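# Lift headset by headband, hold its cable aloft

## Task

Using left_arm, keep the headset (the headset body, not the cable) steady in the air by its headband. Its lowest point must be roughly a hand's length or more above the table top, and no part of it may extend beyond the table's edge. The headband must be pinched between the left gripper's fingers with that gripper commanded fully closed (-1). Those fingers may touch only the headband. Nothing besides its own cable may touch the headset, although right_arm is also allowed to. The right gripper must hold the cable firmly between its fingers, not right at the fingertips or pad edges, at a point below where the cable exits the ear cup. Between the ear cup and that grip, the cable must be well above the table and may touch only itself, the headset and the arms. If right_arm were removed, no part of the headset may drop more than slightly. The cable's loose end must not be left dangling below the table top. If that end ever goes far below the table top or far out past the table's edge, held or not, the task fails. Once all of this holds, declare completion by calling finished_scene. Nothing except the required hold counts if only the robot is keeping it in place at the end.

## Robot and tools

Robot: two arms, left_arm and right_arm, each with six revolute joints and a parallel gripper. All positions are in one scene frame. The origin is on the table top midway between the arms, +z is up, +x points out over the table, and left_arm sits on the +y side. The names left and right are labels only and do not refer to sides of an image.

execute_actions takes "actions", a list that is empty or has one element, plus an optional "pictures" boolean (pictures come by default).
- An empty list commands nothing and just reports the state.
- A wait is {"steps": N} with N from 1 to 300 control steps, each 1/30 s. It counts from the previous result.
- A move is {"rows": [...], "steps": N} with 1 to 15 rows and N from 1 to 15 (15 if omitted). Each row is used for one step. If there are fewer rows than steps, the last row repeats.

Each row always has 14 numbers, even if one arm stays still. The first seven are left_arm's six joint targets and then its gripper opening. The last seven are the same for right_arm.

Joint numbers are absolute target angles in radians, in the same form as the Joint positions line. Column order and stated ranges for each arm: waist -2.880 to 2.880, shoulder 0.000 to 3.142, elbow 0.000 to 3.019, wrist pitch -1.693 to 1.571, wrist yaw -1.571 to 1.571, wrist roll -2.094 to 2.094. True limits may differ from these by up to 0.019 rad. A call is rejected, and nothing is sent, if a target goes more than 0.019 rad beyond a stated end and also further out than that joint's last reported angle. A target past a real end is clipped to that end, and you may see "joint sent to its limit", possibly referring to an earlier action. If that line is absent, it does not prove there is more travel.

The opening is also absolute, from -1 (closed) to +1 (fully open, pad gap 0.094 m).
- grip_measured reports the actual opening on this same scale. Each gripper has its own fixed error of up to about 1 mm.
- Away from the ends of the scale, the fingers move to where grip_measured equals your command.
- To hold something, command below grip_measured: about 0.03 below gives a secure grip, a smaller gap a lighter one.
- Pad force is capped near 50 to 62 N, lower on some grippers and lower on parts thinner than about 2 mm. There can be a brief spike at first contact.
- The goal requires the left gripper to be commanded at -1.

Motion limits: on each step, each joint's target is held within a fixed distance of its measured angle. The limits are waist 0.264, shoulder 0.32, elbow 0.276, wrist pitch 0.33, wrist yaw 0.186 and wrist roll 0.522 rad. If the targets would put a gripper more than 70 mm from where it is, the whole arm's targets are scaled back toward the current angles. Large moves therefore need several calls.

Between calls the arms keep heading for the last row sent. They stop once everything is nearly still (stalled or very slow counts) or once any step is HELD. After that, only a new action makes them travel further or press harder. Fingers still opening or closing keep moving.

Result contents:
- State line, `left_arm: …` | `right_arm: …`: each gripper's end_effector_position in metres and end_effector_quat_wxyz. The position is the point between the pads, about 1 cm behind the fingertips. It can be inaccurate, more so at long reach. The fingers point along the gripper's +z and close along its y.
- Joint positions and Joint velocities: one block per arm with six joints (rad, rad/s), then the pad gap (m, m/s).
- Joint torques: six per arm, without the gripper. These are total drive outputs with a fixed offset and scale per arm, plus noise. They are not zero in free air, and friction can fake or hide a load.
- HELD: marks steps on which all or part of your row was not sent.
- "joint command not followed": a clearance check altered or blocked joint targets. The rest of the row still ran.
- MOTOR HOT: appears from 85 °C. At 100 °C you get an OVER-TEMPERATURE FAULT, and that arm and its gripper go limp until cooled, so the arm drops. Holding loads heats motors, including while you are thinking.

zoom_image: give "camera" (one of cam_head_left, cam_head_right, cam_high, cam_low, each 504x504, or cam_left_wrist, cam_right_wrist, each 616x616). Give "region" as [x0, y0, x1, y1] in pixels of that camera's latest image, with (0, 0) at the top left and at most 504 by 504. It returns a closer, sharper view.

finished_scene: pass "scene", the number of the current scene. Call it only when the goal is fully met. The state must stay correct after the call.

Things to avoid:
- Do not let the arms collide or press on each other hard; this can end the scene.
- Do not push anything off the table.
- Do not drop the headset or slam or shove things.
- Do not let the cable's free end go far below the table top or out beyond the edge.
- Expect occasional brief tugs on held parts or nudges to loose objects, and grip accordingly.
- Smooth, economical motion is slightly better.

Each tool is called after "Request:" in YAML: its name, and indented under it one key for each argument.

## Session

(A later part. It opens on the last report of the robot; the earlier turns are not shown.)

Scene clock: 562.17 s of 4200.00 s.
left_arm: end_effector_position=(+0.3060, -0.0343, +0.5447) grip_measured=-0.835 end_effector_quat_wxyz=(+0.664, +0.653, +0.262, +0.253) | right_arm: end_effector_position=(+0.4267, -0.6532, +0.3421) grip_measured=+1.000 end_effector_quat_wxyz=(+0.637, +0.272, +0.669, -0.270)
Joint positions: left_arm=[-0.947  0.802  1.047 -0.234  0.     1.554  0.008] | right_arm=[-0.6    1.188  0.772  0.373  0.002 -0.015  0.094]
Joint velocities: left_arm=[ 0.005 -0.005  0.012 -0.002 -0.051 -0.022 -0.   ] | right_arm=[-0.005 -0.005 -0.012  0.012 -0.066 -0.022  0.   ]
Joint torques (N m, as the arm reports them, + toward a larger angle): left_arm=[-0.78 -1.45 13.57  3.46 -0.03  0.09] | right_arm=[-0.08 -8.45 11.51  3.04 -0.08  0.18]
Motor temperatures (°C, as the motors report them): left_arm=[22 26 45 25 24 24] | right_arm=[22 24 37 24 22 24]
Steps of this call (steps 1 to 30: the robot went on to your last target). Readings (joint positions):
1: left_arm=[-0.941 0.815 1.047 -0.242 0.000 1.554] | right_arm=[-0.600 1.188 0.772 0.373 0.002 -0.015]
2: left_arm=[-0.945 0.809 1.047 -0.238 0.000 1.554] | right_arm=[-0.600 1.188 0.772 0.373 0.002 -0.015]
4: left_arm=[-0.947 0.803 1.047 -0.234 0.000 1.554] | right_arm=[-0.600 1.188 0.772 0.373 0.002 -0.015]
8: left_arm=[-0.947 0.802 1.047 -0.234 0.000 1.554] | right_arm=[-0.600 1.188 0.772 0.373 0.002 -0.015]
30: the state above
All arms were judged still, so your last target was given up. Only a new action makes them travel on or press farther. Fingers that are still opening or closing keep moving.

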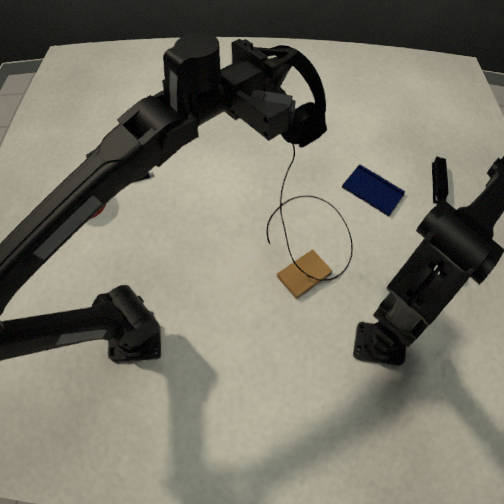

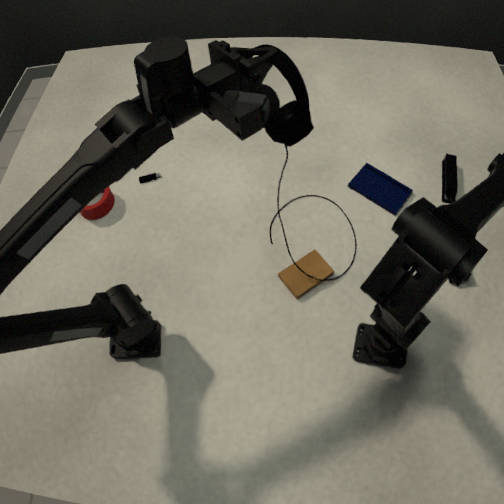

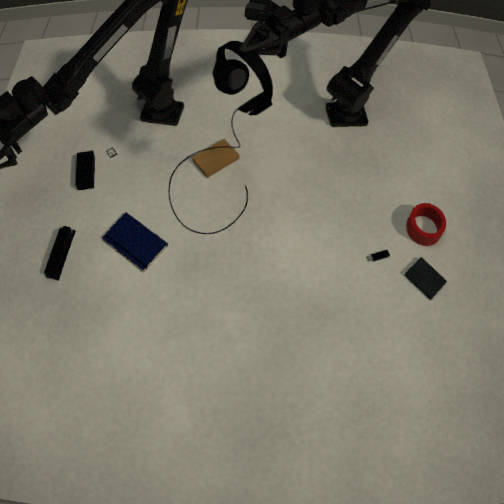

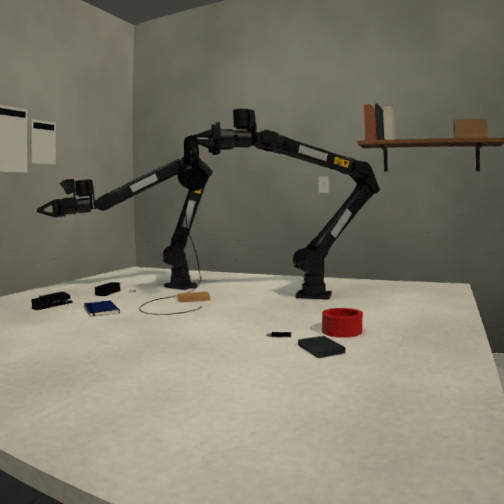

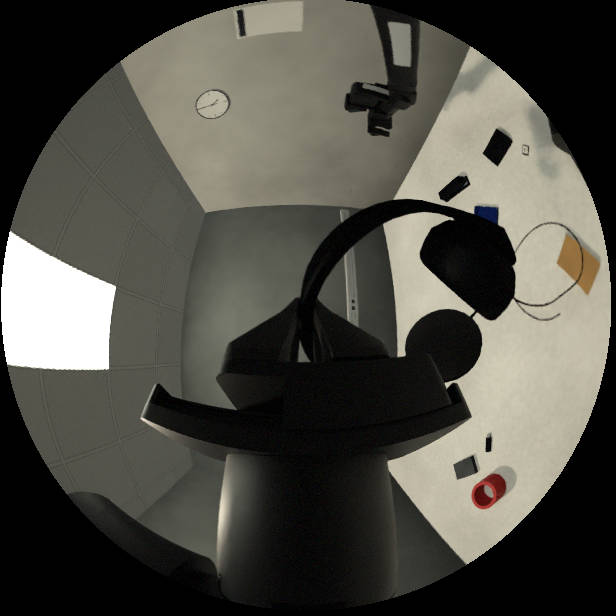

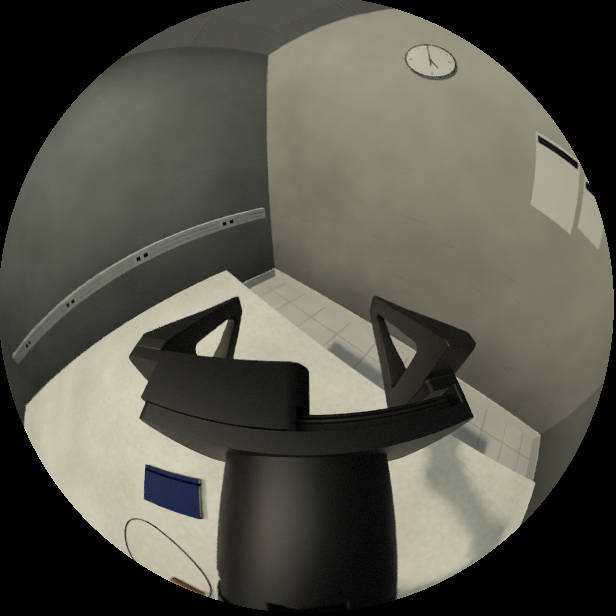

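Request:
execute_actions:
  actions:
    - {"rows": [[-0.95,0.80,1.075,-0.2,0,1.57,-1,-0.595,1.18,0.79,0.385,0,0,1],[-0.95,0.80,1.07,-0.2,0,1.57,-1,-0.585,1.16,0.78,0.37,0,0,1],[-0.95,0.80,1.065,-0.2,0,1.57,-1,-0.57,1.135,0.765,0.35,0,0,1],[-0.95,0.80,1.062,-0.2,0,1.57,-1,-0.55,1.105,0.75,0.33,0,0,1],[-0.95,0.80,1.062,-0.2,0,1.57,-1,-0.525,1.07,0.73,0.305,0,0,1],[-0.95,0.80,1.062,-0.2,0,1.57,-1,-0.495,1.035,0.71,0.28,0,0,1],[-0.95,0.80,1.062,-0.2,0,1.57,-1,-0.465,1.0,0.69,0.255,0,0,1],[-0.95,0.80,1.062,-0.2,0,1.57,-1,-0.435,0.965,0.67,0.23,0,0,1],[-0.95,0.80,1.062,-0.2,0,1.57,-1,-0.40,0.93,0.65,0.205,0,0,1],[-0.95,0.80,1.062,-0.2,0,1.57,-1,-0.365,0.895,0.63,0.18,0,0,1],[-0.95,0.80,1.062,-0.2,0,1.57,-1,-0.33,0.86,0.61,0.155,0,0,1],[-0.95,0.80,1.062,-0.2,0,1.57,-1,-0.295,0.825,0.59,0.13,0,0,1],[-0.95,0.80,1.062,-0.2,0,1.57,-1,-0.26,0.79,0.57,0.105,0,0,1],[-0.95,0.80,1.062,-0.2,0,1.57,-1,-0.225,0.755,0.55,0.08,0,0,1],[-0.95,0.80,1.062,-0.2,0,1.57,-1,-0.19,0.72,0.53,0.055,0,0,1]], "steps": 15}
  pictures: false

Request:
execute_actions:
  actions:
    - {"rows": [[-0.95,0.80,1.062,-0.2,0,1.57,-1,-0.15,0.685,0.51,0.03,0,0,1],[-0.95,0.80,1.062,-0.2,0,1.57,-1,-0.11,0.65,0.49,0.005,0,0,1],[-0.95,0.80,1.062,-0.2,0,1.57,-1,-0.07,0.615,0.47,-0.02,0,0,1],[-0.95,0.80,1.062,-0.2,0,1.57,-1,-0.03,0.58,0.45,-0.045,0,0,1],[-0.95,0.80,1.062,-0.2,0,1.57,-1,0.01,0.545,0.43,-0.07,0,0,1],[-0.95,0.80,1.062,-0.2,0,1.57,-1,0.05,0.51,0.41,-0.095,0,0,1],[-0.95,0.80,1.062,-0.2,0,1.57,-1,0.09,0.475,0.39,-0.12,0,0,1],[-0.95,0.80,1.062,-0.2,0,1.57,-1,0.13,0.44,0.37,-0.145,0,0,1],[-0.95,0.80,1.062,-0.2,0,1.57,-1,0.17,0.405,0.35,-0.17,0,0,1],[-0.95,0.80,1.062,-0.2,0,1.57,-1,0.21,0.37,0.33,-0.195,0,0,1],[-0.95,0.80,1.062,-0.2,0,1.57,-1,0.25,0.335,0.31,-0.215,0,0,1],[-0.95,0.80,1.062,-0.2,0,1.57,-1,0.29,0.305,0.295,-0.235,0,0,1],[-0.95,0.80,1.062,-0.2,0,1.57,-1,0.33,0.275,0.28,-0.255,0,0,1],[-0.95,0.80,1.062,-0.2,0,1.57,-1,0.37,0.25,0.265,-0.27,0,0,1],[-0.95,0.80,1.062,-0.2,0,1.57,-1,0.41,0.225,0.25,-0.285,0,0,1]], "steps": 15}
  pictures: false

Request:
execute_actions:
  actions:
    - {"rows": [[-0.95,0.80,1.062,-0.2,0,1.57,-1,0.45,0.205,0.24,-0.295,0,0,1],[-0.95,0.80,1.062,-0.2,0,1.57,-1,0.49,0.19,0.232,-0.303,0,0,1],[-0.95,0.80,1.062,-0.2,0,1.57,-1,0.53,0.175,0.225,-0.31,0,0,1],[-0.95,0.80,1.062,-0.2,0,1.57,-1,0.57,0.165,0.22,-0.315,0,0,1],[-0.95,0.80,1.062,-0.2,0,1.57,-1,0.61,0.155,0.215,-0.318,0,0,1],[-0.95,0.80,1.062,-0.2,0,1.57,-1,0.65,0.15,0.21,-0.32,0,0,1],[-0.95,0.80,1.062,-0.2,0,1.57,-1,0.69,0.15,0.21,-0.32,0,0,1],[-0.95,0.80,1.062,-0.2,0,1.57,-1,0.73,0.15,0.21,-0.32,0,0,1],[-0.95,0.80,1.062,-0.2,0,1.57,-1,0.77,0.15,0.21,-0.32,0,0,1],[-0.95,0.80,1.062,-0.2,0,1.57,-1,0.81,0.15,0.21,-0.32,0,0,1],[-0.95,0.80,1.062,-0.2,0,1.57,-1,0.845,0.15,0.21,-0.32,0,0,1],[-0.95,0.80,1.062,-0.2,0,1.57,-1,0.875,0.15,0.21,-0.32,0,0,1],[-0.95,0.80,1.062,-0.2,0,1.57,-1,0.90,0.15,0.21,-0.32,0,0,1],[-0.95,0.80,1.062,-0.2,0,1.57,-1,0.912,0.15,0.21,-0.32,0,0,1],[-0.95,0.80,1.062,-0.2,0,1.57,-1,0.92,0.15,0.21,-0.32,0,0,1]], "steps": 15}
  pictures: false

Request:
execute_actions:
  actions:
    - {"steps": 20}

Scene clock: 645.23 s of 4200.00 s.
left_arm: end_effector_position=(+0.3060, -0.0343, +0.5447) grip_measured=-0.835 end_effector_quat_wxyz=(+0.664, +0.653, +0.262, +0.253) | right_arm: end_effector_position=(+0.4260, -0.4500, +0.3457) grip_measured=+1.000 end_effector_quat_wxyz=(+0.660, +0.155, +0.720, -0.151)
Joint positions: left_arm=[-0.947  0.802  1.047 -0.234  0.     1.554  0.008] | right_arm=[-0.253  0.78   0.572  0.124 -0.    -0.014  0.094]
Joint velocities: left_arm=[-0.015 -0.005 -0.012  0.012  0.037 -0.051 -0.001] | right_arm=[ 1.06  -1.148 -0.486 -0.716 -0.022 -0.022  0.   ]
Joint torques (N m, as the arm reports them, + toward a larger angle): left_arm=[-0.66 -1.54 12.06  3.47 -0.02  0.09] | right_arm=[-0.35 -3.24  8.79  1.07 -0.01  0.16]
Motor temperatures (°C, as the motors report them): left_arm=[22 25 49 25 24 24] | right_arm=[22 24 38 24 22 24]
Steps of this call (steps 1 to 90: nothing new was sent; then 79.57 s passed at rest; steps 91 to 105: all 15 steps of this action). Readings (joint positions):
91: left_arm=[-0.947 0.802 1.047 -0.234 0.000 1.554] | right_arm=[-0.600 1.188 0.772 0.373 0.002 -0.015]
92: left_arm=[-0.947 0.802 1.047 -0.234 0.000 1.554] | right_arm=[-0.600 1.187 0.772 0.373 0.002 -0.015]
94: left_arm=[-0.947 0.802 1.047 -0.234 0.000 1.554] | right_arm=[-0.595 1.177 0.767 0.366 0.002 -0.014]
98: left_arm=[-0.947 0.802 1.047 -0.234 0.000 1.554] | right_arm=[-0.523 1.073 0.707 0.291 0.002 -0.014]
105: the state above

Scene clock: 645.73 s of 4200.00 s.
left_arm: end_effector_position=(+0.3060, -0.0343, +0.5447) grip_measured=-0.835 end_effector_quat_wxyz=(+0.664, +0.653, +0.262, +0.253) | right_arm: end_effector_position=(+0.3399, -0.2293, +0.2412) grip_measured=+1.000 end_effector_quat_wxyz=(+0.618, -0.063, +0.783, +0.041)
Joint positions: left_arm=[-0.947  0.802  1.047 -0.234  0.     1.554  0.008] | right_arm=[ 0.33   0.273  0.274 -0.236 -0.001 -0.014  0.094]
Joint velocities: left_arm=[-0.015 -0.005  0.027 -0.002  0.022  0.007 -0.   ] | right_arm=[ 1.167 -0.835 -0.403 -0.52  -0.037 -0.066  0.   ]
Joint torques (N m, as the arm reports them, + toward a larger angle): left_arm=[-0.7  -1.55 12.09  3.39 -0.03  0.08] | right_arm=[0.34 1.57 9.96 1.38 0.01 0.16]
Motor temperatures (°C, as the motors report them): left_arm=[22 25 48 25 24 24] | right_arm=[22 24 38 24 22 24]
Steps of this call (steps 1 to 15: all 15 steps of this action). Readings (joint positions):
1: left_arm=[-0.947 0.802 1.047 -0.234 0.000 1.554] | right_arm=[-0.218 0.743 0.553 0.100 -0.000 -0.014]
2: left_arm=[-0.947 0.802 1.047 -0.234 0.000 1.554] | right_arm=[-0.183 0.707 0.534 0.076 -0.000 -0.014]
4: left_arm=[-0.947 0.802 1.047 -0.234 0.000 1.554] | right_arm=[-0.110 0.639 0.492 0.025 -0.000 -0.014]
8: left_arm=[-0.947 0.802 1.047 -0.234 0.000 1.554] | right_arm=[0.049 0.507 0.407 -0.077 -0.000 -0.014]
15: the state above

Scene clock: 646.23 s of 4200.00 s.
left_arm: end_effector_position=(+0.3060, -0.0343, +0.5447) grip_measured=-0.835 end_effector_quat_wxyz=(+0.664, +0.653, +0.262, +0.253) | right_arm: end_effector_position=(+0.2569, -0.0908, +0.2151) grip_measured=+1.000 end_effector_quat_wxyz=(+0.576, -0.281, +0.739, +0.210)
Joint positions: left_arm=[-0.947  0.802  1.047 -0.234  0.     1.554  0.008] | right_arm=[ 0.897  0.155  0.208 -0.305 -0.    -0.014  0.094]
Joint velocities: left_arm=[-0.005 -0.005  0.007 -0.022  0.037  0.007 -0.   ] | right_arm=[ 0.601 -0.015 -0.002 -0.012  0.007 -0.022  0.   ]
Joint torques (N m, as the arm reports them, + toward a larger angle): left_arm=[-0.72 -1.54 12.07  3.38 -0.03  0.09] | right_arm=[-1.52  1.48 10.12  1.23  0.    0.16]
Motor temperatures (°C, as the motors report them): left_arm=[22 25 48 25 24 24] | right_arm=[22 24 38 24 22 24]
Steps of this call (steps 1 to 15: all 15 steps of this action). Readings (joint positions):
1: left_arm=[-0.947 0.802 1.047 -0.234 0.000 1.554] | right_arm=[0.370 0.246 0.260 -0.252 -0.001 -0.014]
2: left_arm=[-0.947 0.802 1.047 -0.234 0.000 1.554] | right_arm=[0.409 0.223 0.248 -0.265 -0.000 -0.014]
4: left_arm=[-0.947 0.802 1.047 -0.234 0.000 1.554] | right_arm=[0.490 0.188 0.228 -0.286 -0.000 -0.014]
8: left_arm=[-0.947 0.802 1.047 -0.234 0.000 1.554] | right_arm=[0.649 0.156 0.209 -0.303 -0.000 -0.014]
15: the state above

Scene clock: 646.90 s of 4200.00 s.
left_arm: end_effector_position=(+0.3060, -0.0343, +0.5447) grip_measured=-0.835 end_effector_quat_wxyz=(+0.664, +0.653, +0.262, +0.253) | right_arm: end_effector_position=(+0.2524, -0.0856, +0.2151) grip_measured=+1.000 end_effector_quat_wxyz=(+0.573, -0.290, +0.735, +0.217)
Joint positions: left_arm=[-0.947  0.802  1.047 -0.234  0.     1.554  0.008] | right_arm=[ 0.921  0.155  0.208 -0.305 -0.    -0.014  0.094]
Joint velocities: left_arm=[-0.005  0.005 -0.002 -0.007 -0.037  0.022  0.001] | right_arm=[-0.005  0.005 -0.012 -0.002  0.022  0.007  0.   ]
Joint torques (N m, as the arm reports them, + toward a larger angle): left_arm=[-0.9  -1.52 12.07  3.42 -0.04  0.1 ] | right_arm=[-0.38  1.5  10.06  1.28  0.    0.16]
Motor temperatures (°C, as the motors report them): left_arm=[22 25 48 25 24 24] | right_arm=[22 24 37 24 22 24]
Steps of this call (steps 1 to 20: the robot went on to your last target). Readings (joint positions):
1: left_arm=[-0.947 0.802 1.047 -0.234 0.000 1.554] | right_arm=[0.912 0.155 0.208 -0.305 -0.000 -0.014]
2: left_arm=[-0.947 0.802 1.047 -0.234 0.000 1.554] | right_arm=[0.920 0.155 0.208 -0.305 -0.000 -0.014]
4: left_arm=[-0.947 0.802 1.047 -0.234 0.000 1.554] | right_arm=[0.921 0.155 0.208 -0.305 -0.000 -0.014]
8: left_arm=[-0.947 0.802 1.047 -0.234 0.000 1.554] | right_arm=[0.921 0.155 0.208 -0.305 -0.000 -0.014]
20: the state above

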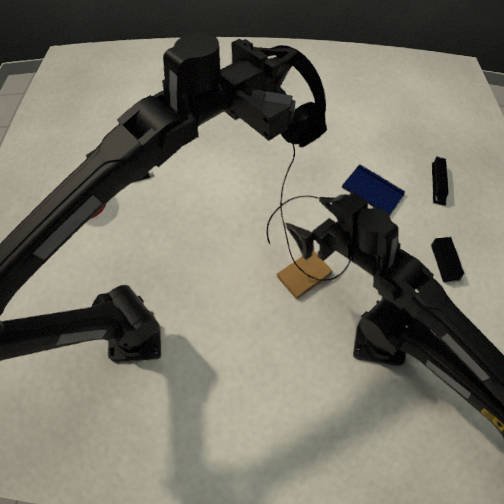

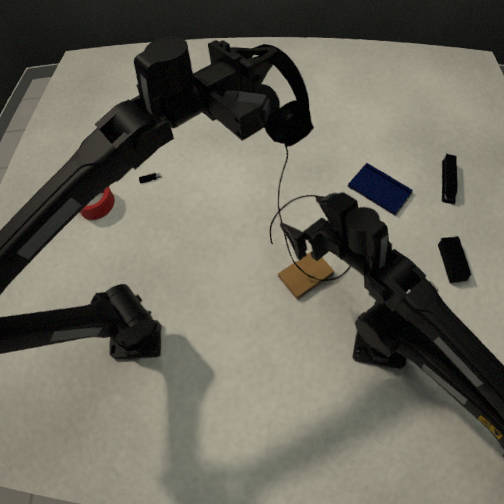

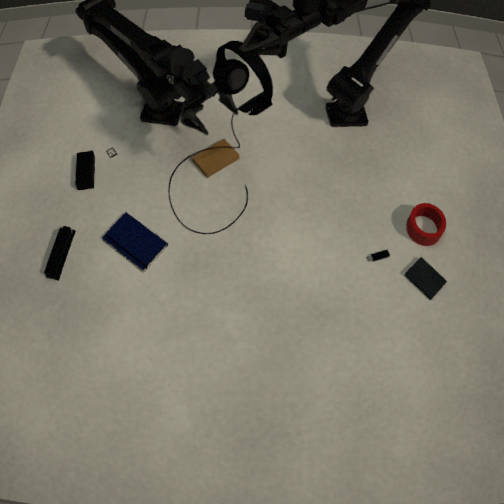

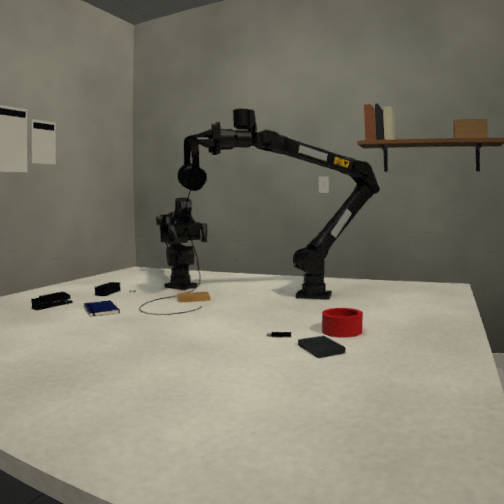

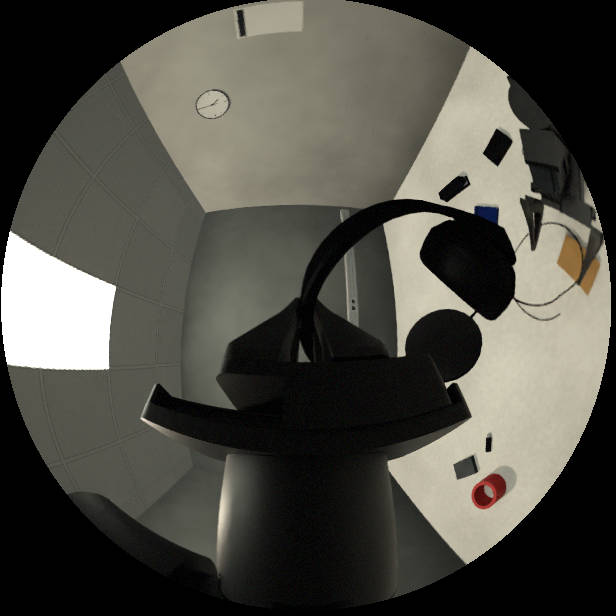

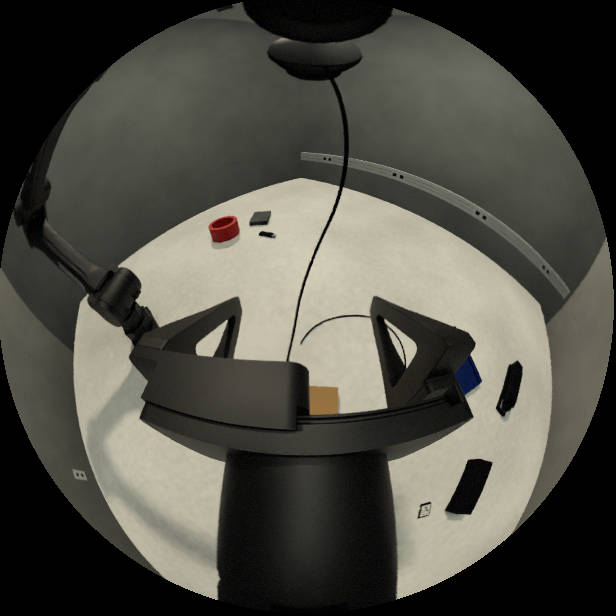

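Request:
execute_actions:
  actions:
    - {"rows": [[-0.95,0.80,1.062,-0.2,0,1.57,-1,0.92,0.17,0.235,-0.27,0,0,1],[-0.95,0.80,1.062,-0.2,0,1.57,-1,0.92,0.195,0.24,-0.245,0,0,1],[-0.95,0.80,1.062,-0.2,0,1.57,-1,0.92,0.225,0.244,-0.217,0,0,1],[-0.95,0.80,1.062,-0.2,0,1.57,-1,0.92,0.26,0.248,-0.185,0,0,1],[-0.95,0.80,1.062,-0.2,0,1.57,-1,0.92,0.297,0.252,-0.15,0,0,1],[-0.95,0.80,1.062,-0.2,0,1.57,-1,0.92,0.334,0.256,-0.117,0,0,1],[-0.95,0.80,1.062,-0.2,0,1.57,-1,0.92,0.371,0.26,-0.083,0,0,1],[-0.95,0.80,1.062,-0.2,0,1.57,-1,0.92,0.408,0.264,-0.05,0,0,1],[-0.95,0.80,1.062,-0.2,0,1.57,-1,0.92,0.445,0.268,-0.016,0,0,1],[-0.95,0.80,1.062,-0.2,0,1.57,-1,0.92,0.482,0.272,0.017,0,0,1],[-0.95,0.80,1.062,-0.2,0,1.57,-1,0.92,0.519,0.276,0.05,0,0,1],[-0.95,0.80,1.062,-0.2,0,1.57,-1,0.92,0.553,0.28,0.08,0,0,1],[-0.95,0.80,1.062,-0.2,0,1.57,-1,0.92,0.582,0.284,0.106,0,0,1],[-0.95,0.80,1.062,-0.2,0,1.57,-1,0.92,0.605,0.287,0.126,0,0,1],[-0.95,0.80,1.062,-0.2,0,1.57,-1,0.92,0.62,0.29,0.14,0,0,1]], "steps": 15}
  pictures: false

Request:
execute_actions:
  actions:
    - {"steps": 20}

Scene clock: 677.10 s of 4200.00 s.
left_arm: end_effector_position=(+0.3060, -0.0343, +0.5447) grip_measured=-0.835 end_effector_quat_wxyz=(+0.664, +0.653, +0.262, +0.253) | right_arm: end_effector_position=(+0.2958, -0.0462, +0.1891) grip_measured=+1.000 end_effector_quat_wxyz=(+0.557, -0.295, +0.748, +0.211)
Joint positions: left_arm=[-0.947  0.802  1.047 -0.234  0.     1.554  0.008] | right_arm=[ 0.921  0.588  0.224  0.068 -0.    -0.014  0.094]
Joint velocities: left_arm=[-0.005 -0.015 -0.007 -0.002  0.007 -0.066  0.   ] | right_arm=[-0.005  0.786  0.11   0.637 -0.007 -0.007  0.   ]
Joint torques (N m, as the arm reports them, + toward a larger angle): left_arm=[-0.73 -1.71 12.08  3.44 -0.03  0.09] | right_arm=[-0.5  -2.42 14.07  2.94 -0.01  0.17]
Motor temperatures (°C, as the motors report them): left_arm=[22 24 47 26 24 24] | right_arm=[22 24 37 24 22 24]
Steps of this call (steps 1 to 15: the robot went on to your last target; steps 16 to 90: nothing new was sent; then 26.70 s passed at rest; steps 91 to 105: all 15 steps of this action). Readings (joint positions):
91: left_arm=[-0.947 0.802 1.047 -0.234 0.000 1.554] | right_arm=[0.921 0.156 0.208 -0.304 -0.000 -0.014]
92: left_arm=[-0.947 0.802 1.047 -0.234 0.000 1.554] | right_arm=[0.921 0.158 0.208 -0.298 -0.000 -0.014]
94: left_arm=[-0.947 0.802 1.047 -0.234 0.000 1.554] | right_arm=[0.921 0.182 0.208 -0.262 -0.000 -0.014]
98: left_arm=[-0.947 0.802 1.047 -0.234 0.000 1.554] | right_arm=[0.921 0.318 0.208 -0.140 -0.000 -0.014]
105: the state above

Scene clock: 677.77 s of 4200.00 s.
left_arm: end_effector_position=(+0.3060, -0.0343, +0.5447) grip_measured=-0.835 end_effector_quat_wxyz=(+0.664, +0.653, +0.262, +0.253) | right_arm: end_effector_position=(+0.3018, -0.0408, +0.1934) grip_measured=+1.000 end_effector_quat_wxyz=(+0.562, -0.293, +0.743, +0.213)
Joint positions: left_arm=[-0.947  0.802  1.047 -0.234  0.     1.554  0.008] | right_arm=[ 0.921  0.629  0.235  0.113 -0.    -0.014  0.094]
Joint velocities: left_arm=[-0.005 -0.015  0.002  0.002 -0.051 -0.007 -0.001] | right_arm=[ 0.005 -0.005 -0.002 -0.002 -0.095 -0.022  0.   ]
Joint torques (N m, as the arm reports them, + toward a larger angle): left_arm=[-0.69 -1.53 12.05  3.45 -0.02  0.1 ] | right_arm=[-0.37 -1.93 13.7   3.11 -0.01  0.17]
Motor temperatures (°C, as the motors report them): left_arm=[22 24 47 26 24 24] | right_arm=[22 24 37 24 22 24]
Steps of this call (steps 1 to 20: the robot went on to your last target). Readings (joint positions):
1: left_arm=[-0.947 0.802 1.047 -0.234 0.000 1.554] | right_arm=[0.921 0.610 0.228 0.086 -0.000 -0.014]
2: left_arm=[-0.947 0.802 1.047 -0.234 0.000 1.554] | right_arm=[0.921 0.624 0.231 0.096 -0.000 -0.014]
4: left_arm=[-0.947 0.802 1.047 -0.234 0.000 1.554] | right_arm=[0.921 0.630 0.234 0.106 -0.000 -0.014]
8: left_arm=[-0.947 0.802 1.047 -0.234 0.000 1.554] | right_arm=[0.921 0.629 0.235 0.113 -0.000 -0.014]
20: the state above

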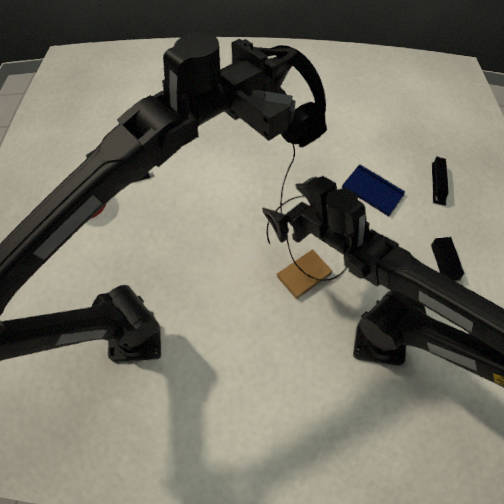

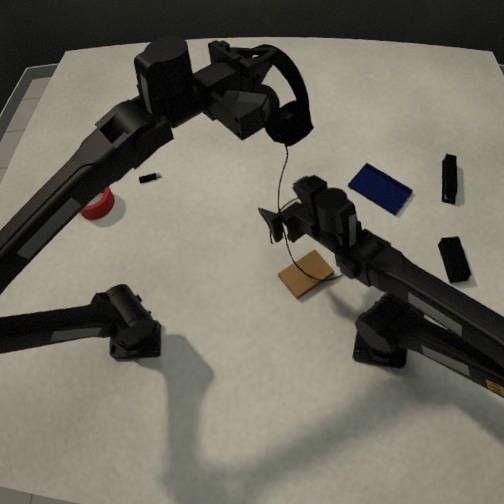

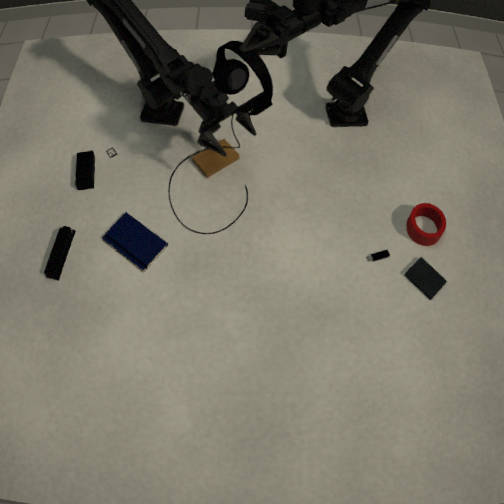

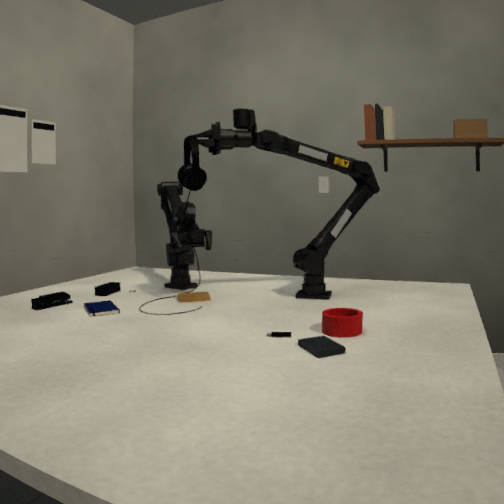

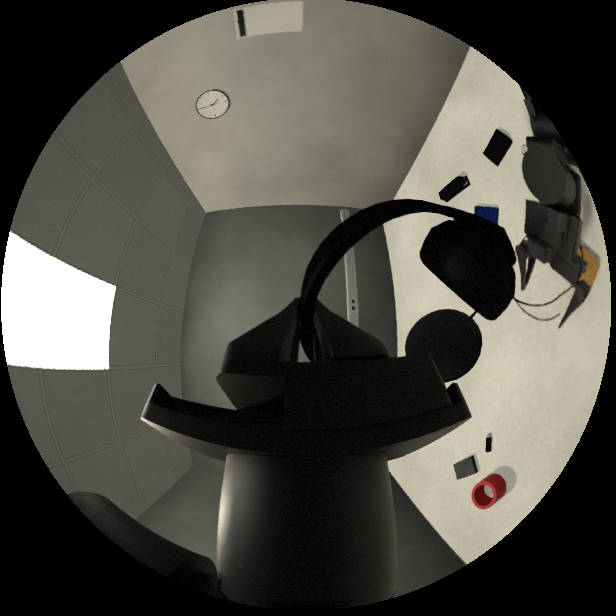

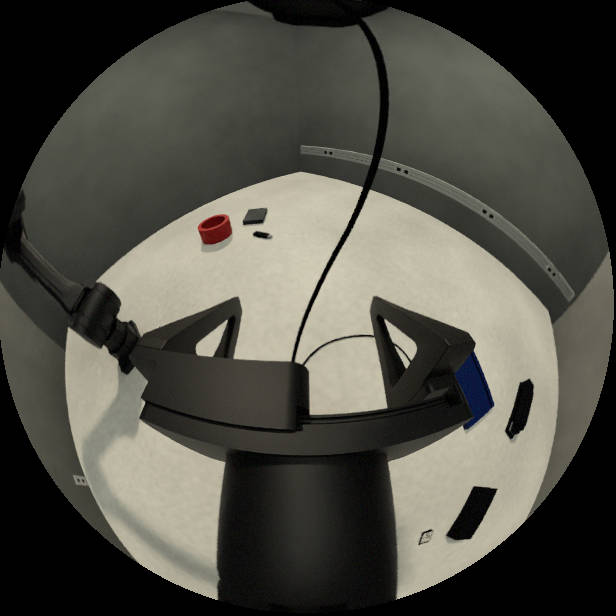

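Request:
zoom_image:
  camera: "cam_head_left"
  region: [240, 130, 380, 300]

Request:
zoom_image:
  camera: "cam_high"
  region: [170, 50, 300, 190]

Request:
zoom_image:
  camera: "cam_left_wrist"
  region: [480, 200, 616, 350]

Region (240, 130, 380, 300) of cam_head_left's 504x504 image, scaled by 2.965, with more detail than that image has; it fills the left 415 columns of this view, and the rest is white.

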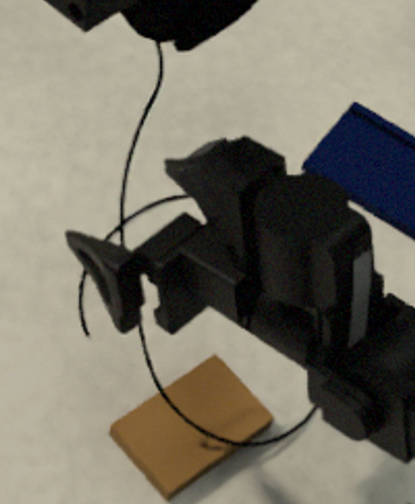

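Region (170, 50, 300, 190) of cam_high's 504x504 image, scaled by 3.600, with more detail than that image has; it fills the left 468 columns of this view, and the rest is white.

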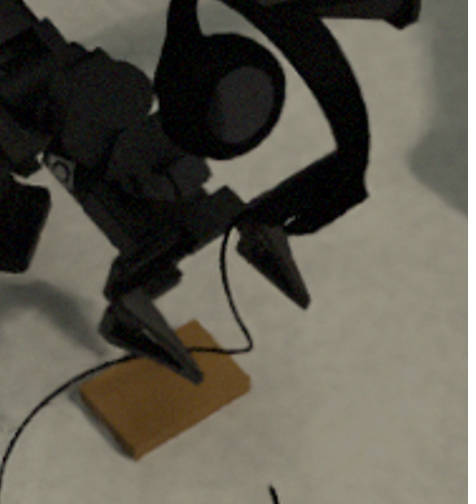

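Region (480, 200, 616, 350) of cam_left_wrist's 616x616 image, scaled by 3.360, with more detail than that image has; it fills the left 457 columns of this view, and the rest is white.

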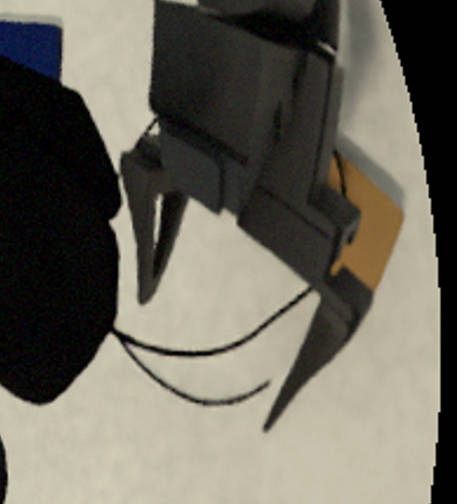

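Request:
execute_actions:
  actions:
    - {"rows": [[-0.95,0.80,1.062,-0.2,0,1.57,-1,0.92,0.63,0.293,0.148,0,0,1],[-0.95,0.80,1.062,-0.2,0,1.57,-1,0.92,0.642,0.296,0.158,0,0,0.9],[-0.95,0.80,1.062,-0.2,0,1.57,-1,0.92,0.655,0.299,0.168,0,0,0.8],[-0.95,0.80,1.062,-0.2,0,1.57,-1,0.92,0.668,0.302,0.178,0,0,0.7],[-0.95,0.80,1.062,-0.2,0,1.57,-1,0.92,0.681,0.305,0.188,0,0,0.6],[-0.95,0.80,1.062,-0.2,0,1.57,-1,0.92,0.694,0.307,0.198,0,0,0.5],[-0.95,0.80,1.062,-0.2,0,1.57,-1,0.92,0.705,0.309,0.207,0,0,0.4],[-0.95,0.80,1.062,-0.2,0,1.57,-1,0.92,0.715,0.31,0.215,0,0,0.3],[-0.95,0.80,1.062,-0.2,0,1.57,-1,0.92,0.715,0.31,0.215,0,0,0.15],[-0.95,0.80,1.062,-0.2,0,1.57,-1,0.92,0.715,0.31,0.215,0,0,0.0],[-0.95,0.80,1.062,-0.2,0,1.57,-1,0.92,0.715,0.31,0.215,0,0,-0.15],[-0.95,0.80,1.062,-0.2,0,1.57,-1,0.92,0.715,0.31,0.215,0,0,-0.3],[-0.95,0.80,1.062,-0.2,0,1.57,-1,0.92,0.715,0.31,0.215,0,0,-0.45],[-0.95,0.80,1.062,-0.2,0,1.57,-1,0.92,0.715,0.31,0.215,0,0,-0.6],[-0.95,0.80,1.062,-0.2,0,1.57,-1,0.92,0.715,0.31,0.215,0,0,-0.7]], "steps": 15}
  pictures: false

Request:
execute_actions:
  actions:
    - {"steps": 15}

Scene clock: 745.93 s of 4200.00 s.
left_arm: end_effector_position=(+0.3060, -0.0343, +0.5447) grip_measured=-0.835 end_effector_quat_wxyz=(+0.664, +0.653, +0.262, +0.253) | right_arm: end_effector_position=(+0.3136, -0.0301, +0.1972) grip_measured=-0.635 end_effector_quat_wxyz=(+0.568, -0.291, +0.739, +0.215)
Joint positions: left_arm=[-0.947  0.802  1.047 -0.234  0.     1.554  0.008] | right_arm=[ 0.921  0.713  0.259  0.188 -0.    -0.014  0.017]
Joint velocities: left_arm=[-0.005  0.005 -0.022 -0.002  0.037  0.007 -0.   ] | right_arm=[-0.034 -0.005 -0.002  0.022 -0.037  0.066 -0.127]
Joint torques (N m, as the arm reports them, + toward a larger angle): left_arm=[-0.59 -1.55 12.08  3.46 -0.03  0.1 ] | right_arm=[-0.19 -2.09 13.22  2.95 -0.02  0.16]
Motor temperatures (°C, as the motors report them): left_arm=[22 24 48 26 24 24] | right_arm=[22 24 42 24 22 24]
Steps of this call (steps 1 to 15: the robot went on to your last target; steps 16 to 90: nothing new was sent; then 64.67 s passed at rest; steps 91 to 105: all 15 steps of this action). Readings (joint positions):
91: left_arm=[-0.947 0.802 1.047 -0.234 0.000 1.554] | right_arm=[0.921 0.629 0.235 0.114 -0.000 -0.014]
92: left_arm=[-0.947 0.802 1.047 -0.234 0.000 1.554] | right_arm=[0.921 0.629 0.235 0.118 -0.000 -0.014]
94: left_arm=[-0.947 0.802 1.047 -0.234 0.000 1.554] | right_arm=[0.921 0.635 0.237 0.132 -0.000 -0.014]
98: left_arm=[-0.947 0.802 1.047 -0.234 0.000 1.554] | right_arm=[0.921 0.681 0.252 0.171 -0.000 -0.014]
105: the state above

Scene clock: 746.43 s of 4200.00 s.
left_arm: end_effector_position=(+0.3060, -0.0343, +0.5447) grip_measured=-0.835 end_effector_quat_wxyz=(+0.664, +0.653, +0.262, +0.253) | right_arm: end_effector_position=(+0.3136, -0.0301, +0.1973) grip_measured=-0.697 end_effector_quat_wxyz=(+0.568, -0.291, +0.739, +0.215)
Joint positions: left_arm=[-0.947  0.802  1.047 -0.234  0.     1.554  0.008] | right_arm=[ 0.921  0.713  0.259  0.188 -0.    -0.014  0.014]
Joint velocities: left_arm=[-0.005  0.005  0.007 -0.012  0.037 -0.007 -0.001] | right_arm=[ 0.005 -0.005 -0.012  0.002  0.007 -0.081 -0.001]
Joint torques (N m, as the arm reports them, + toward a larger angle): left_arm=[-0.77 -1.46 12.07  3.43 -0.03  0.1 ] | right_arm=[-0.37 -1.91 13.15  3.07  0.    0.16]
Motor temperatures (°C, as the motors report them): left_arm=[22 24 48 26 24 24] | right_arm=[22 24 42 24 22 24]
Steps of this call (steps 1 to 15: the robot went on to your last target). Readings (joint positions):
1: left_arm=[-0.947 0.802 1.047 -0.234 0.000 1.554] | right_arm=[0.921 0.713 0.259 0.188 -0.000 -0.014]
2: left_arm=[-0.947 0.802 1.047 -0.234 0.000 1.554] | right_arm=[0.921 0.713 0.259 0.188 -0.000 -0.014]
4: left_arm=[-0.947 0.802 1.047 -0.234 0.000 1.554] | right_arm=[0.921 0.713 0.259 0.188 -0.000 -0.014]
8: left_arm=[-0.947 0.802 1.047 -0.234 0.000 1.554] | right_arm=[0.921 0.713 0.259 0.188 -0.000 -0.014]
15: the state above
All arms were judged still, so your last target was given up. Only a new action makes them travel on or press farther. Fingers that are still opening or closing keep moving.

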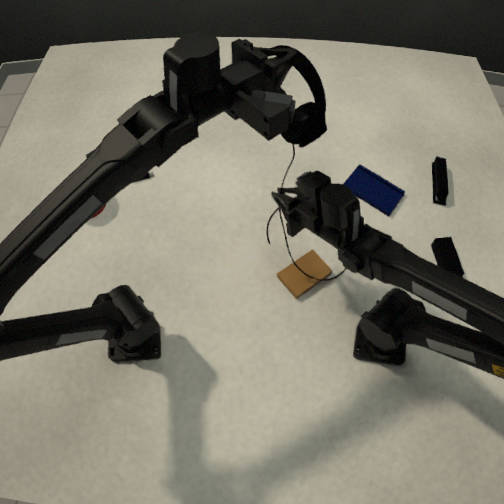

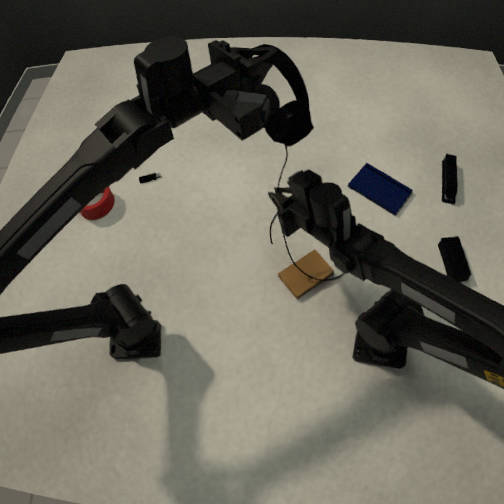

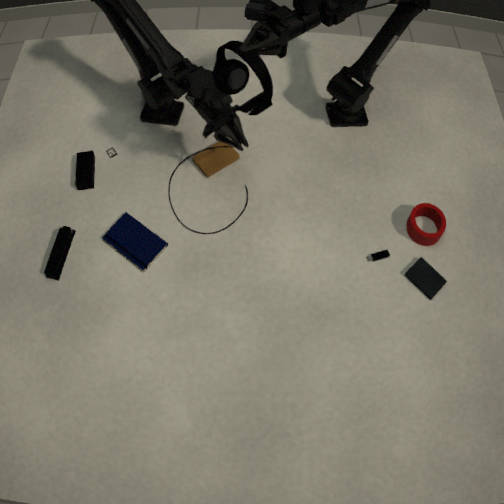

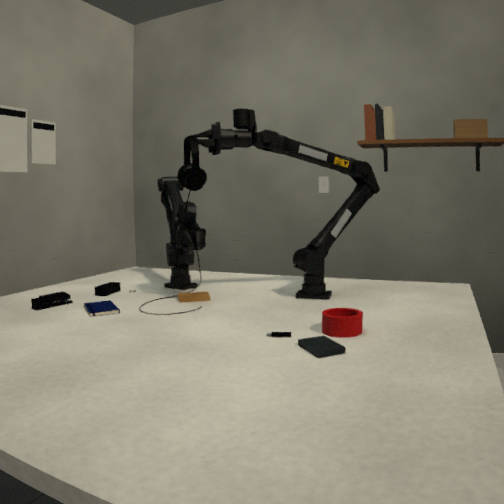

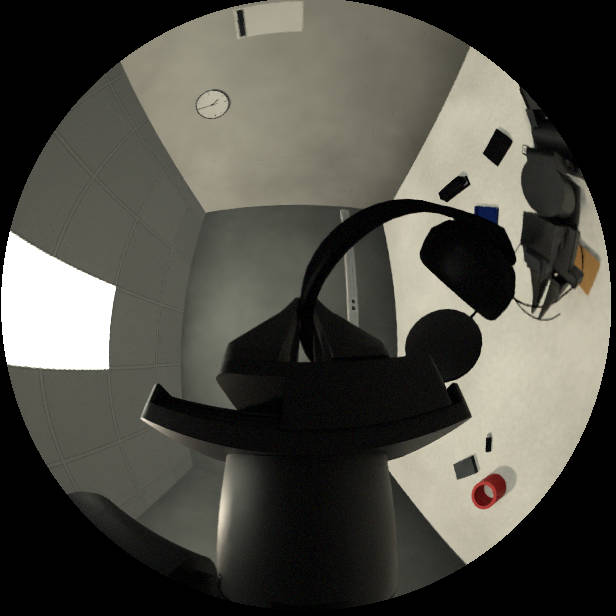

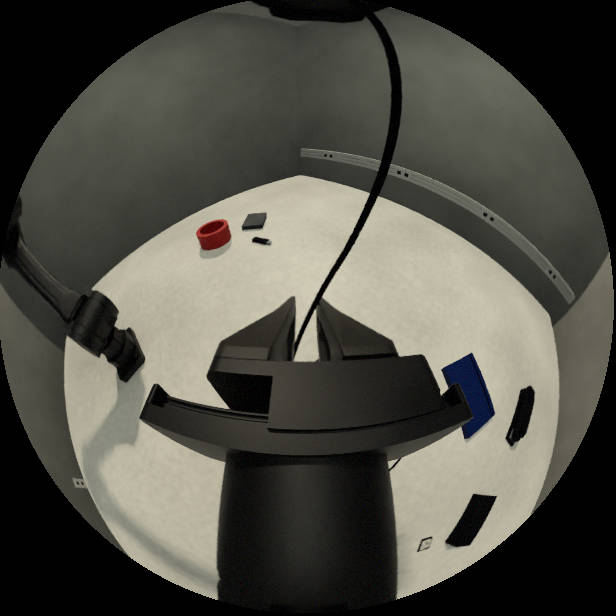

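Request:
zoom_image:
  camera: "cam_right_wrist"
  region: [250, 250, 380, 370]

Request:
zoom_image:
  camera: "cam_head_left"
  region: [250, 140, 350, 260]

Request:
zoom_image:
  camera: "cam_left_wrist"
  region: [500, 230, 600, 340]

Region (250, 250, 380, 370) of cam_right_wrist's 616x616 image, scaled by 3.877, with more detail than that image has; it fills the top 465 rows of this view, and the rest is white.

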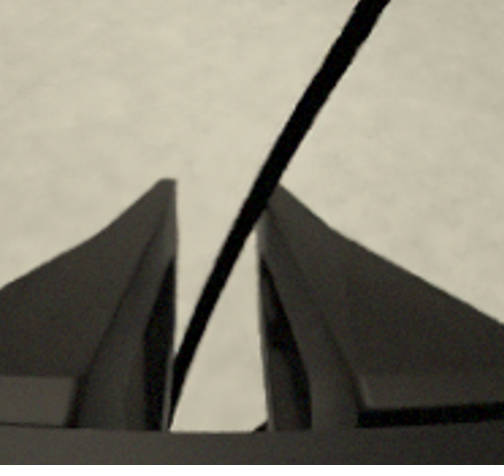

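Region (250, 140, 350, 260) of cam_head_left's 504x504 image, scaled by 4.200, with more detail than that image has.

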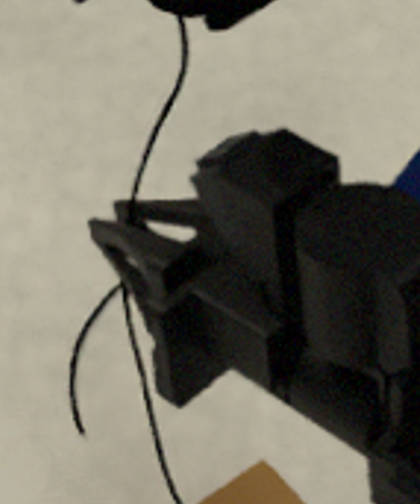

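Region (500, 230, 600, 340) of cam_left_wrist's 616x616 image, scaled by 4.582, with more detail than that image has; it fills the left 458 columns of this view, and the rest is white.

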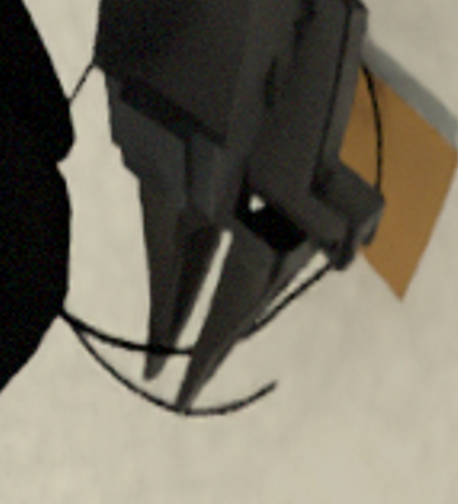

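Request:
execute_actions:
  actions:
    - {"rows": [[-0.95,0.80,1.062,-0.2,0,1.57,-1,0.92,0.724,0.312,0.222,0,0,-0.6],[-0.95,0.80,1.062,-0.2,0,1.57,-1,0.92,0.734,0.314,0.23,0,0,-0.55],[-0.95,0.80,1.062,-0.2,0,1.57,-1,0.92,0.744,0.317,0.238,0,0,-0.55],[-0.95,0.80,1.062,-0.2,0,1.57,-1,0.92,0.754,0.319,0.246,0,0,-0.55],[-0.95,0.80,1.062,-0.2,0,1.57,-1,0.92,0.764,0.321,0.254,0,0,-0.55],[-0.95,0.80,1.062,-0.2,0,1.57,-1,0.92,0.773,0.323,0.261,0,0,-0.55],[-0.95,0.80,1.062,-0.2,0,1.57,-1,0.92,0.78,0.325,0.267,0,0,-0.55],[-0.95,0.80,1.062,-0.2,0,1.57,-1,0.92,0.78,0.325,0.267,0,0,-0.55],[-0.95,0.80,1.062,-0.2,0,1.57,-1,0.92,0.78,0.325,0.267,0,0,-0.55],[-0.95,0.80,1.062,-0.2,0,1.57,-1,0.92,0.78,0.325,0.267,0,0,-0.55],[-0.95,0.80,1.062,-0.2,0,1.57,-1,0.92,0.78,0.325,0.267,0,0,-0.6],[-0.95,0.80,1.062,-0.2,0,1.57,-1,0.92,0.78,0.325,0.267,0,0,-0.65],[-0.95,0.80,1.062,-0.2,0,1.57,-1,0.92,0.78,0.325,0.267,0,0,-0.7],[-0.95,0.80,1.062,-0.2,0,1.57,-1,0.92,0.78,0.325,0.267,0,0,-0.75],[-0.95,0.80,1.062,-0.2,0,1.57,-1,0.92,0.78,0.325,0.267,0,0,-0.8]], "steps": 15}
  pictures: false

Request:
execute_actions:
  actions:
    - {"rows": [[-0.95,0.80,1.062,-0.2,0,1.57,-1,0.92,0.78,0.32,0.267,0,0,-0.85],[-0.95,0.80,1.062,-0.2,0,1.57,-1,0.92,0.78,0.315,0.267,0,0,-0.9],[-0.95,0.80,1.062,-0.2,0,1.57,-1,0.92,0.78,0.31,0.267,0,0,-0.95],[-0.95,0.80,1.062,-0.2,0,1.57,-1,0.92,0.78,0.305,0.267,0,0,-1]], "steps": 15}

Scene clock: 778.30 s of 4200.00 s.
left_arm: end_effector_position=(+0.3060, -0.0343, +0.5447) grip_measured=-0.835 end_effector_quat_wxyz=(+0.664, +0.653, +0.262, +0.253) | right_arm: end_effector_position=(+0.3214, -0.0230, +0.1948) grip_measured=-0.771 end_effector_quat_wxyz=(+0.568, -0.291, +0.739, +0.215)
Joint positions: left_arm=[-0.947  0.802  1.047 -0.234  0.     1.554  0.008] | right_arm=[ 0.921  0.777  0.272  0.239 -0.    -0.014  0.011]
Joint velocities: left_arm=[-0.005 -0.015 -0.017  0.002 -0.066  0.022  0.   ] | right_arm=[-0.015 -0.005  0.007  0.012 -0.007  0.037 -0.055]
Joint torques (N m, as the arm reports them, + toward a larger angle): left_arm=[-0.68 -1.5  12.08  3.44 -0.03  0.09] | right_arm=[-0.37 -2.25 13.17  3.08 -0.02  0.17]
Motor temperatures (°C, as the motors report them): left_arm=[22 24 49 26 24 24] | right_arm=[22 24 42 24 22 24]
Steps of this call (steps 1 to 90: nothing new was sent; then 28.37 s passed at rest; steps 91 to 105: all 15 steps of this action). Readings (joint positions):
91: left_arm=[-0.947 0.802 1.047 -0.234 0.000 1.554] | right_arm=[0.921 0.713 0.259 0.189 -0.000 -0.014]
92: left_arm=[-0.947 0.802 1.047 -0.234 0.000 1.554] | right_arm=[0.921 0.714 0.259 0.192 -0.000 -0.014]
94: left_arm=[-0.947 0.802 1.047 -0.234 0.000 1.554] | right_arm=[0.921 0.723 0.260 0.205 -0.000 -0.014]
98: left_arm=[-0.947 0.802 1.047 -0.234 0.000 1.554] | right_arm=[0.921 0.761 0.269 0.232 -0.000 -0.014]
105: the state above

Scene clock: 778.80 s of 4200.00 s.
left_arm: end_effector_position=(+0.3060, -0.0343, +0.5447) grip_measured=-0.835 end_effector_quat_wxyz=(+0.664, +0.653, +0.262, +0.253) | right_arm: end_effector_position=(+0.3214, -0.0230, +0.1948) grip_measured=-0.978 end_effector_quat_wxyz=(+0.568, -0.291, +0.739, +0.215)
Joint positions: left_arm=[-0.947  0.802  1.047 -0.234  0.     1.554  0.008] | right_arm=[ 0.921  0.777  0.272  0.239 -0.    -0.014  0.001]
Joint velocities: left_arm=[-0.005 -0.005 -0.002 -0.002 -0.051  0.007  0.   ] | right_arm=[-0.005 -0.015 -0.002  0.002 -0.007 -0.007 -0.   ]
Joint torques (N m, as the arm reports them, + toward a larger angle): left_arm=[-0.7  -1.56 12.1   3.4  -0.03  0.1 ] | right_arm=[-0.22 -2.46 11.5   3.07 -0.01  0.17]
Motor temperatures (°C, as the motors report them): left_arm=[22 24 49 26 24 24] | right_arm=[22 24 42 24 22 24]
Steps of this call (steps 1 to 15: all 15 steps of this action). Readings (joint positions):
1: left_arm=[-0.947 0.802 1.047 -0.234 0.000 1.554] | right_arm=[0.921 0.777 0.272 0.239 -0.000 -0.014]
2: left_arm=[-0.947 0.802 1.047 -0.234 0.000 1.554] | right_arm=[0.921 0.777 0.272 0.239 -0.000 -0.014]
4: left_arm=[-0.947 0.802 1.047 -0.234 0.000 1.554] | right_arm=[0.921 0.777 0.272 0.239 -0.000 -0.014]
8: left_arm=[-0.947 0.802 1.047 -0.234 0.000 1.554] | right_arm=[0.921 0.777 0.272 0.239 -0.000 -0.014]
15: the state above

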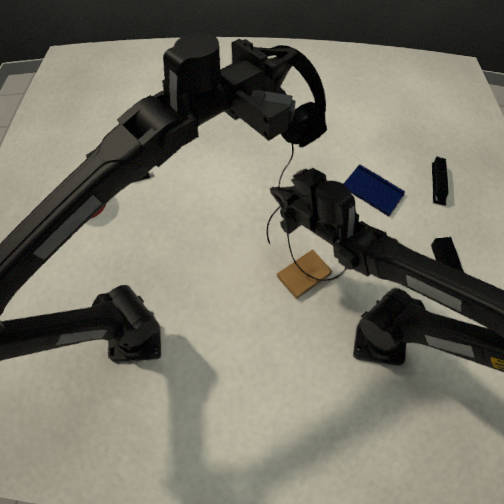

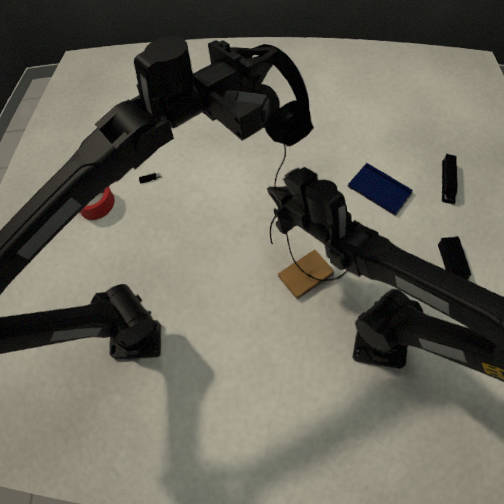

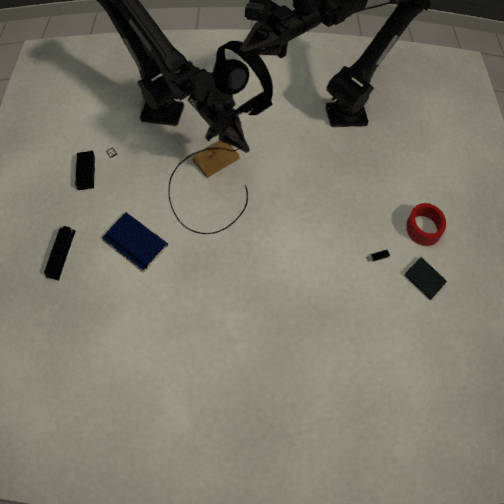

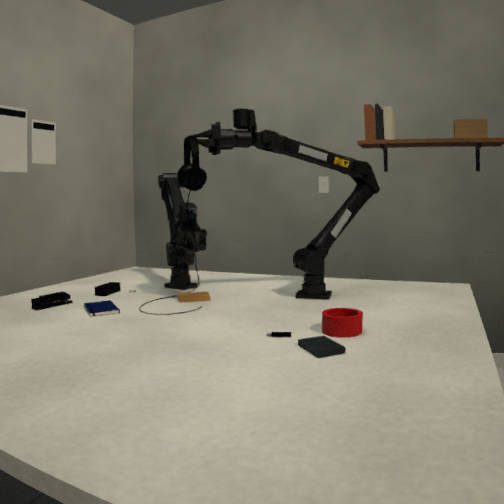

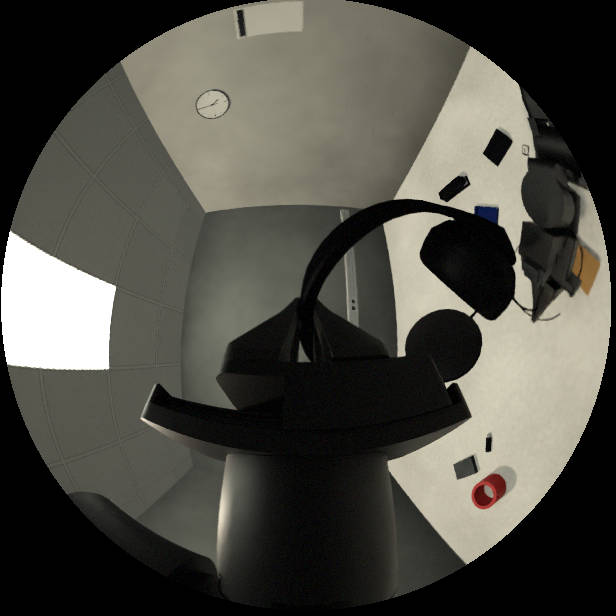

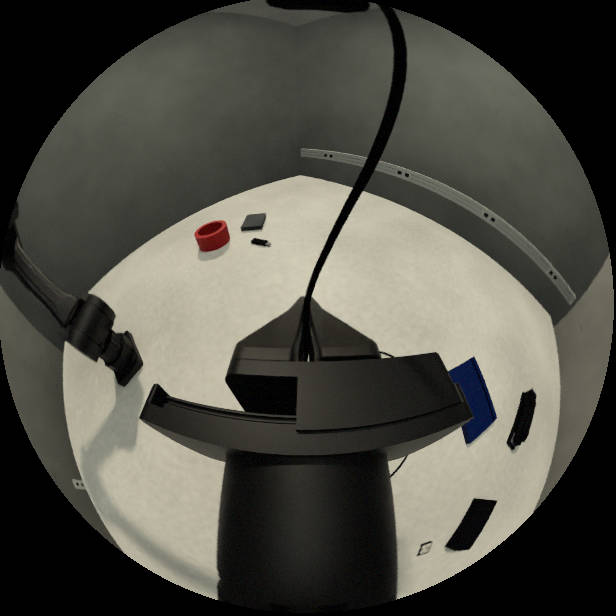

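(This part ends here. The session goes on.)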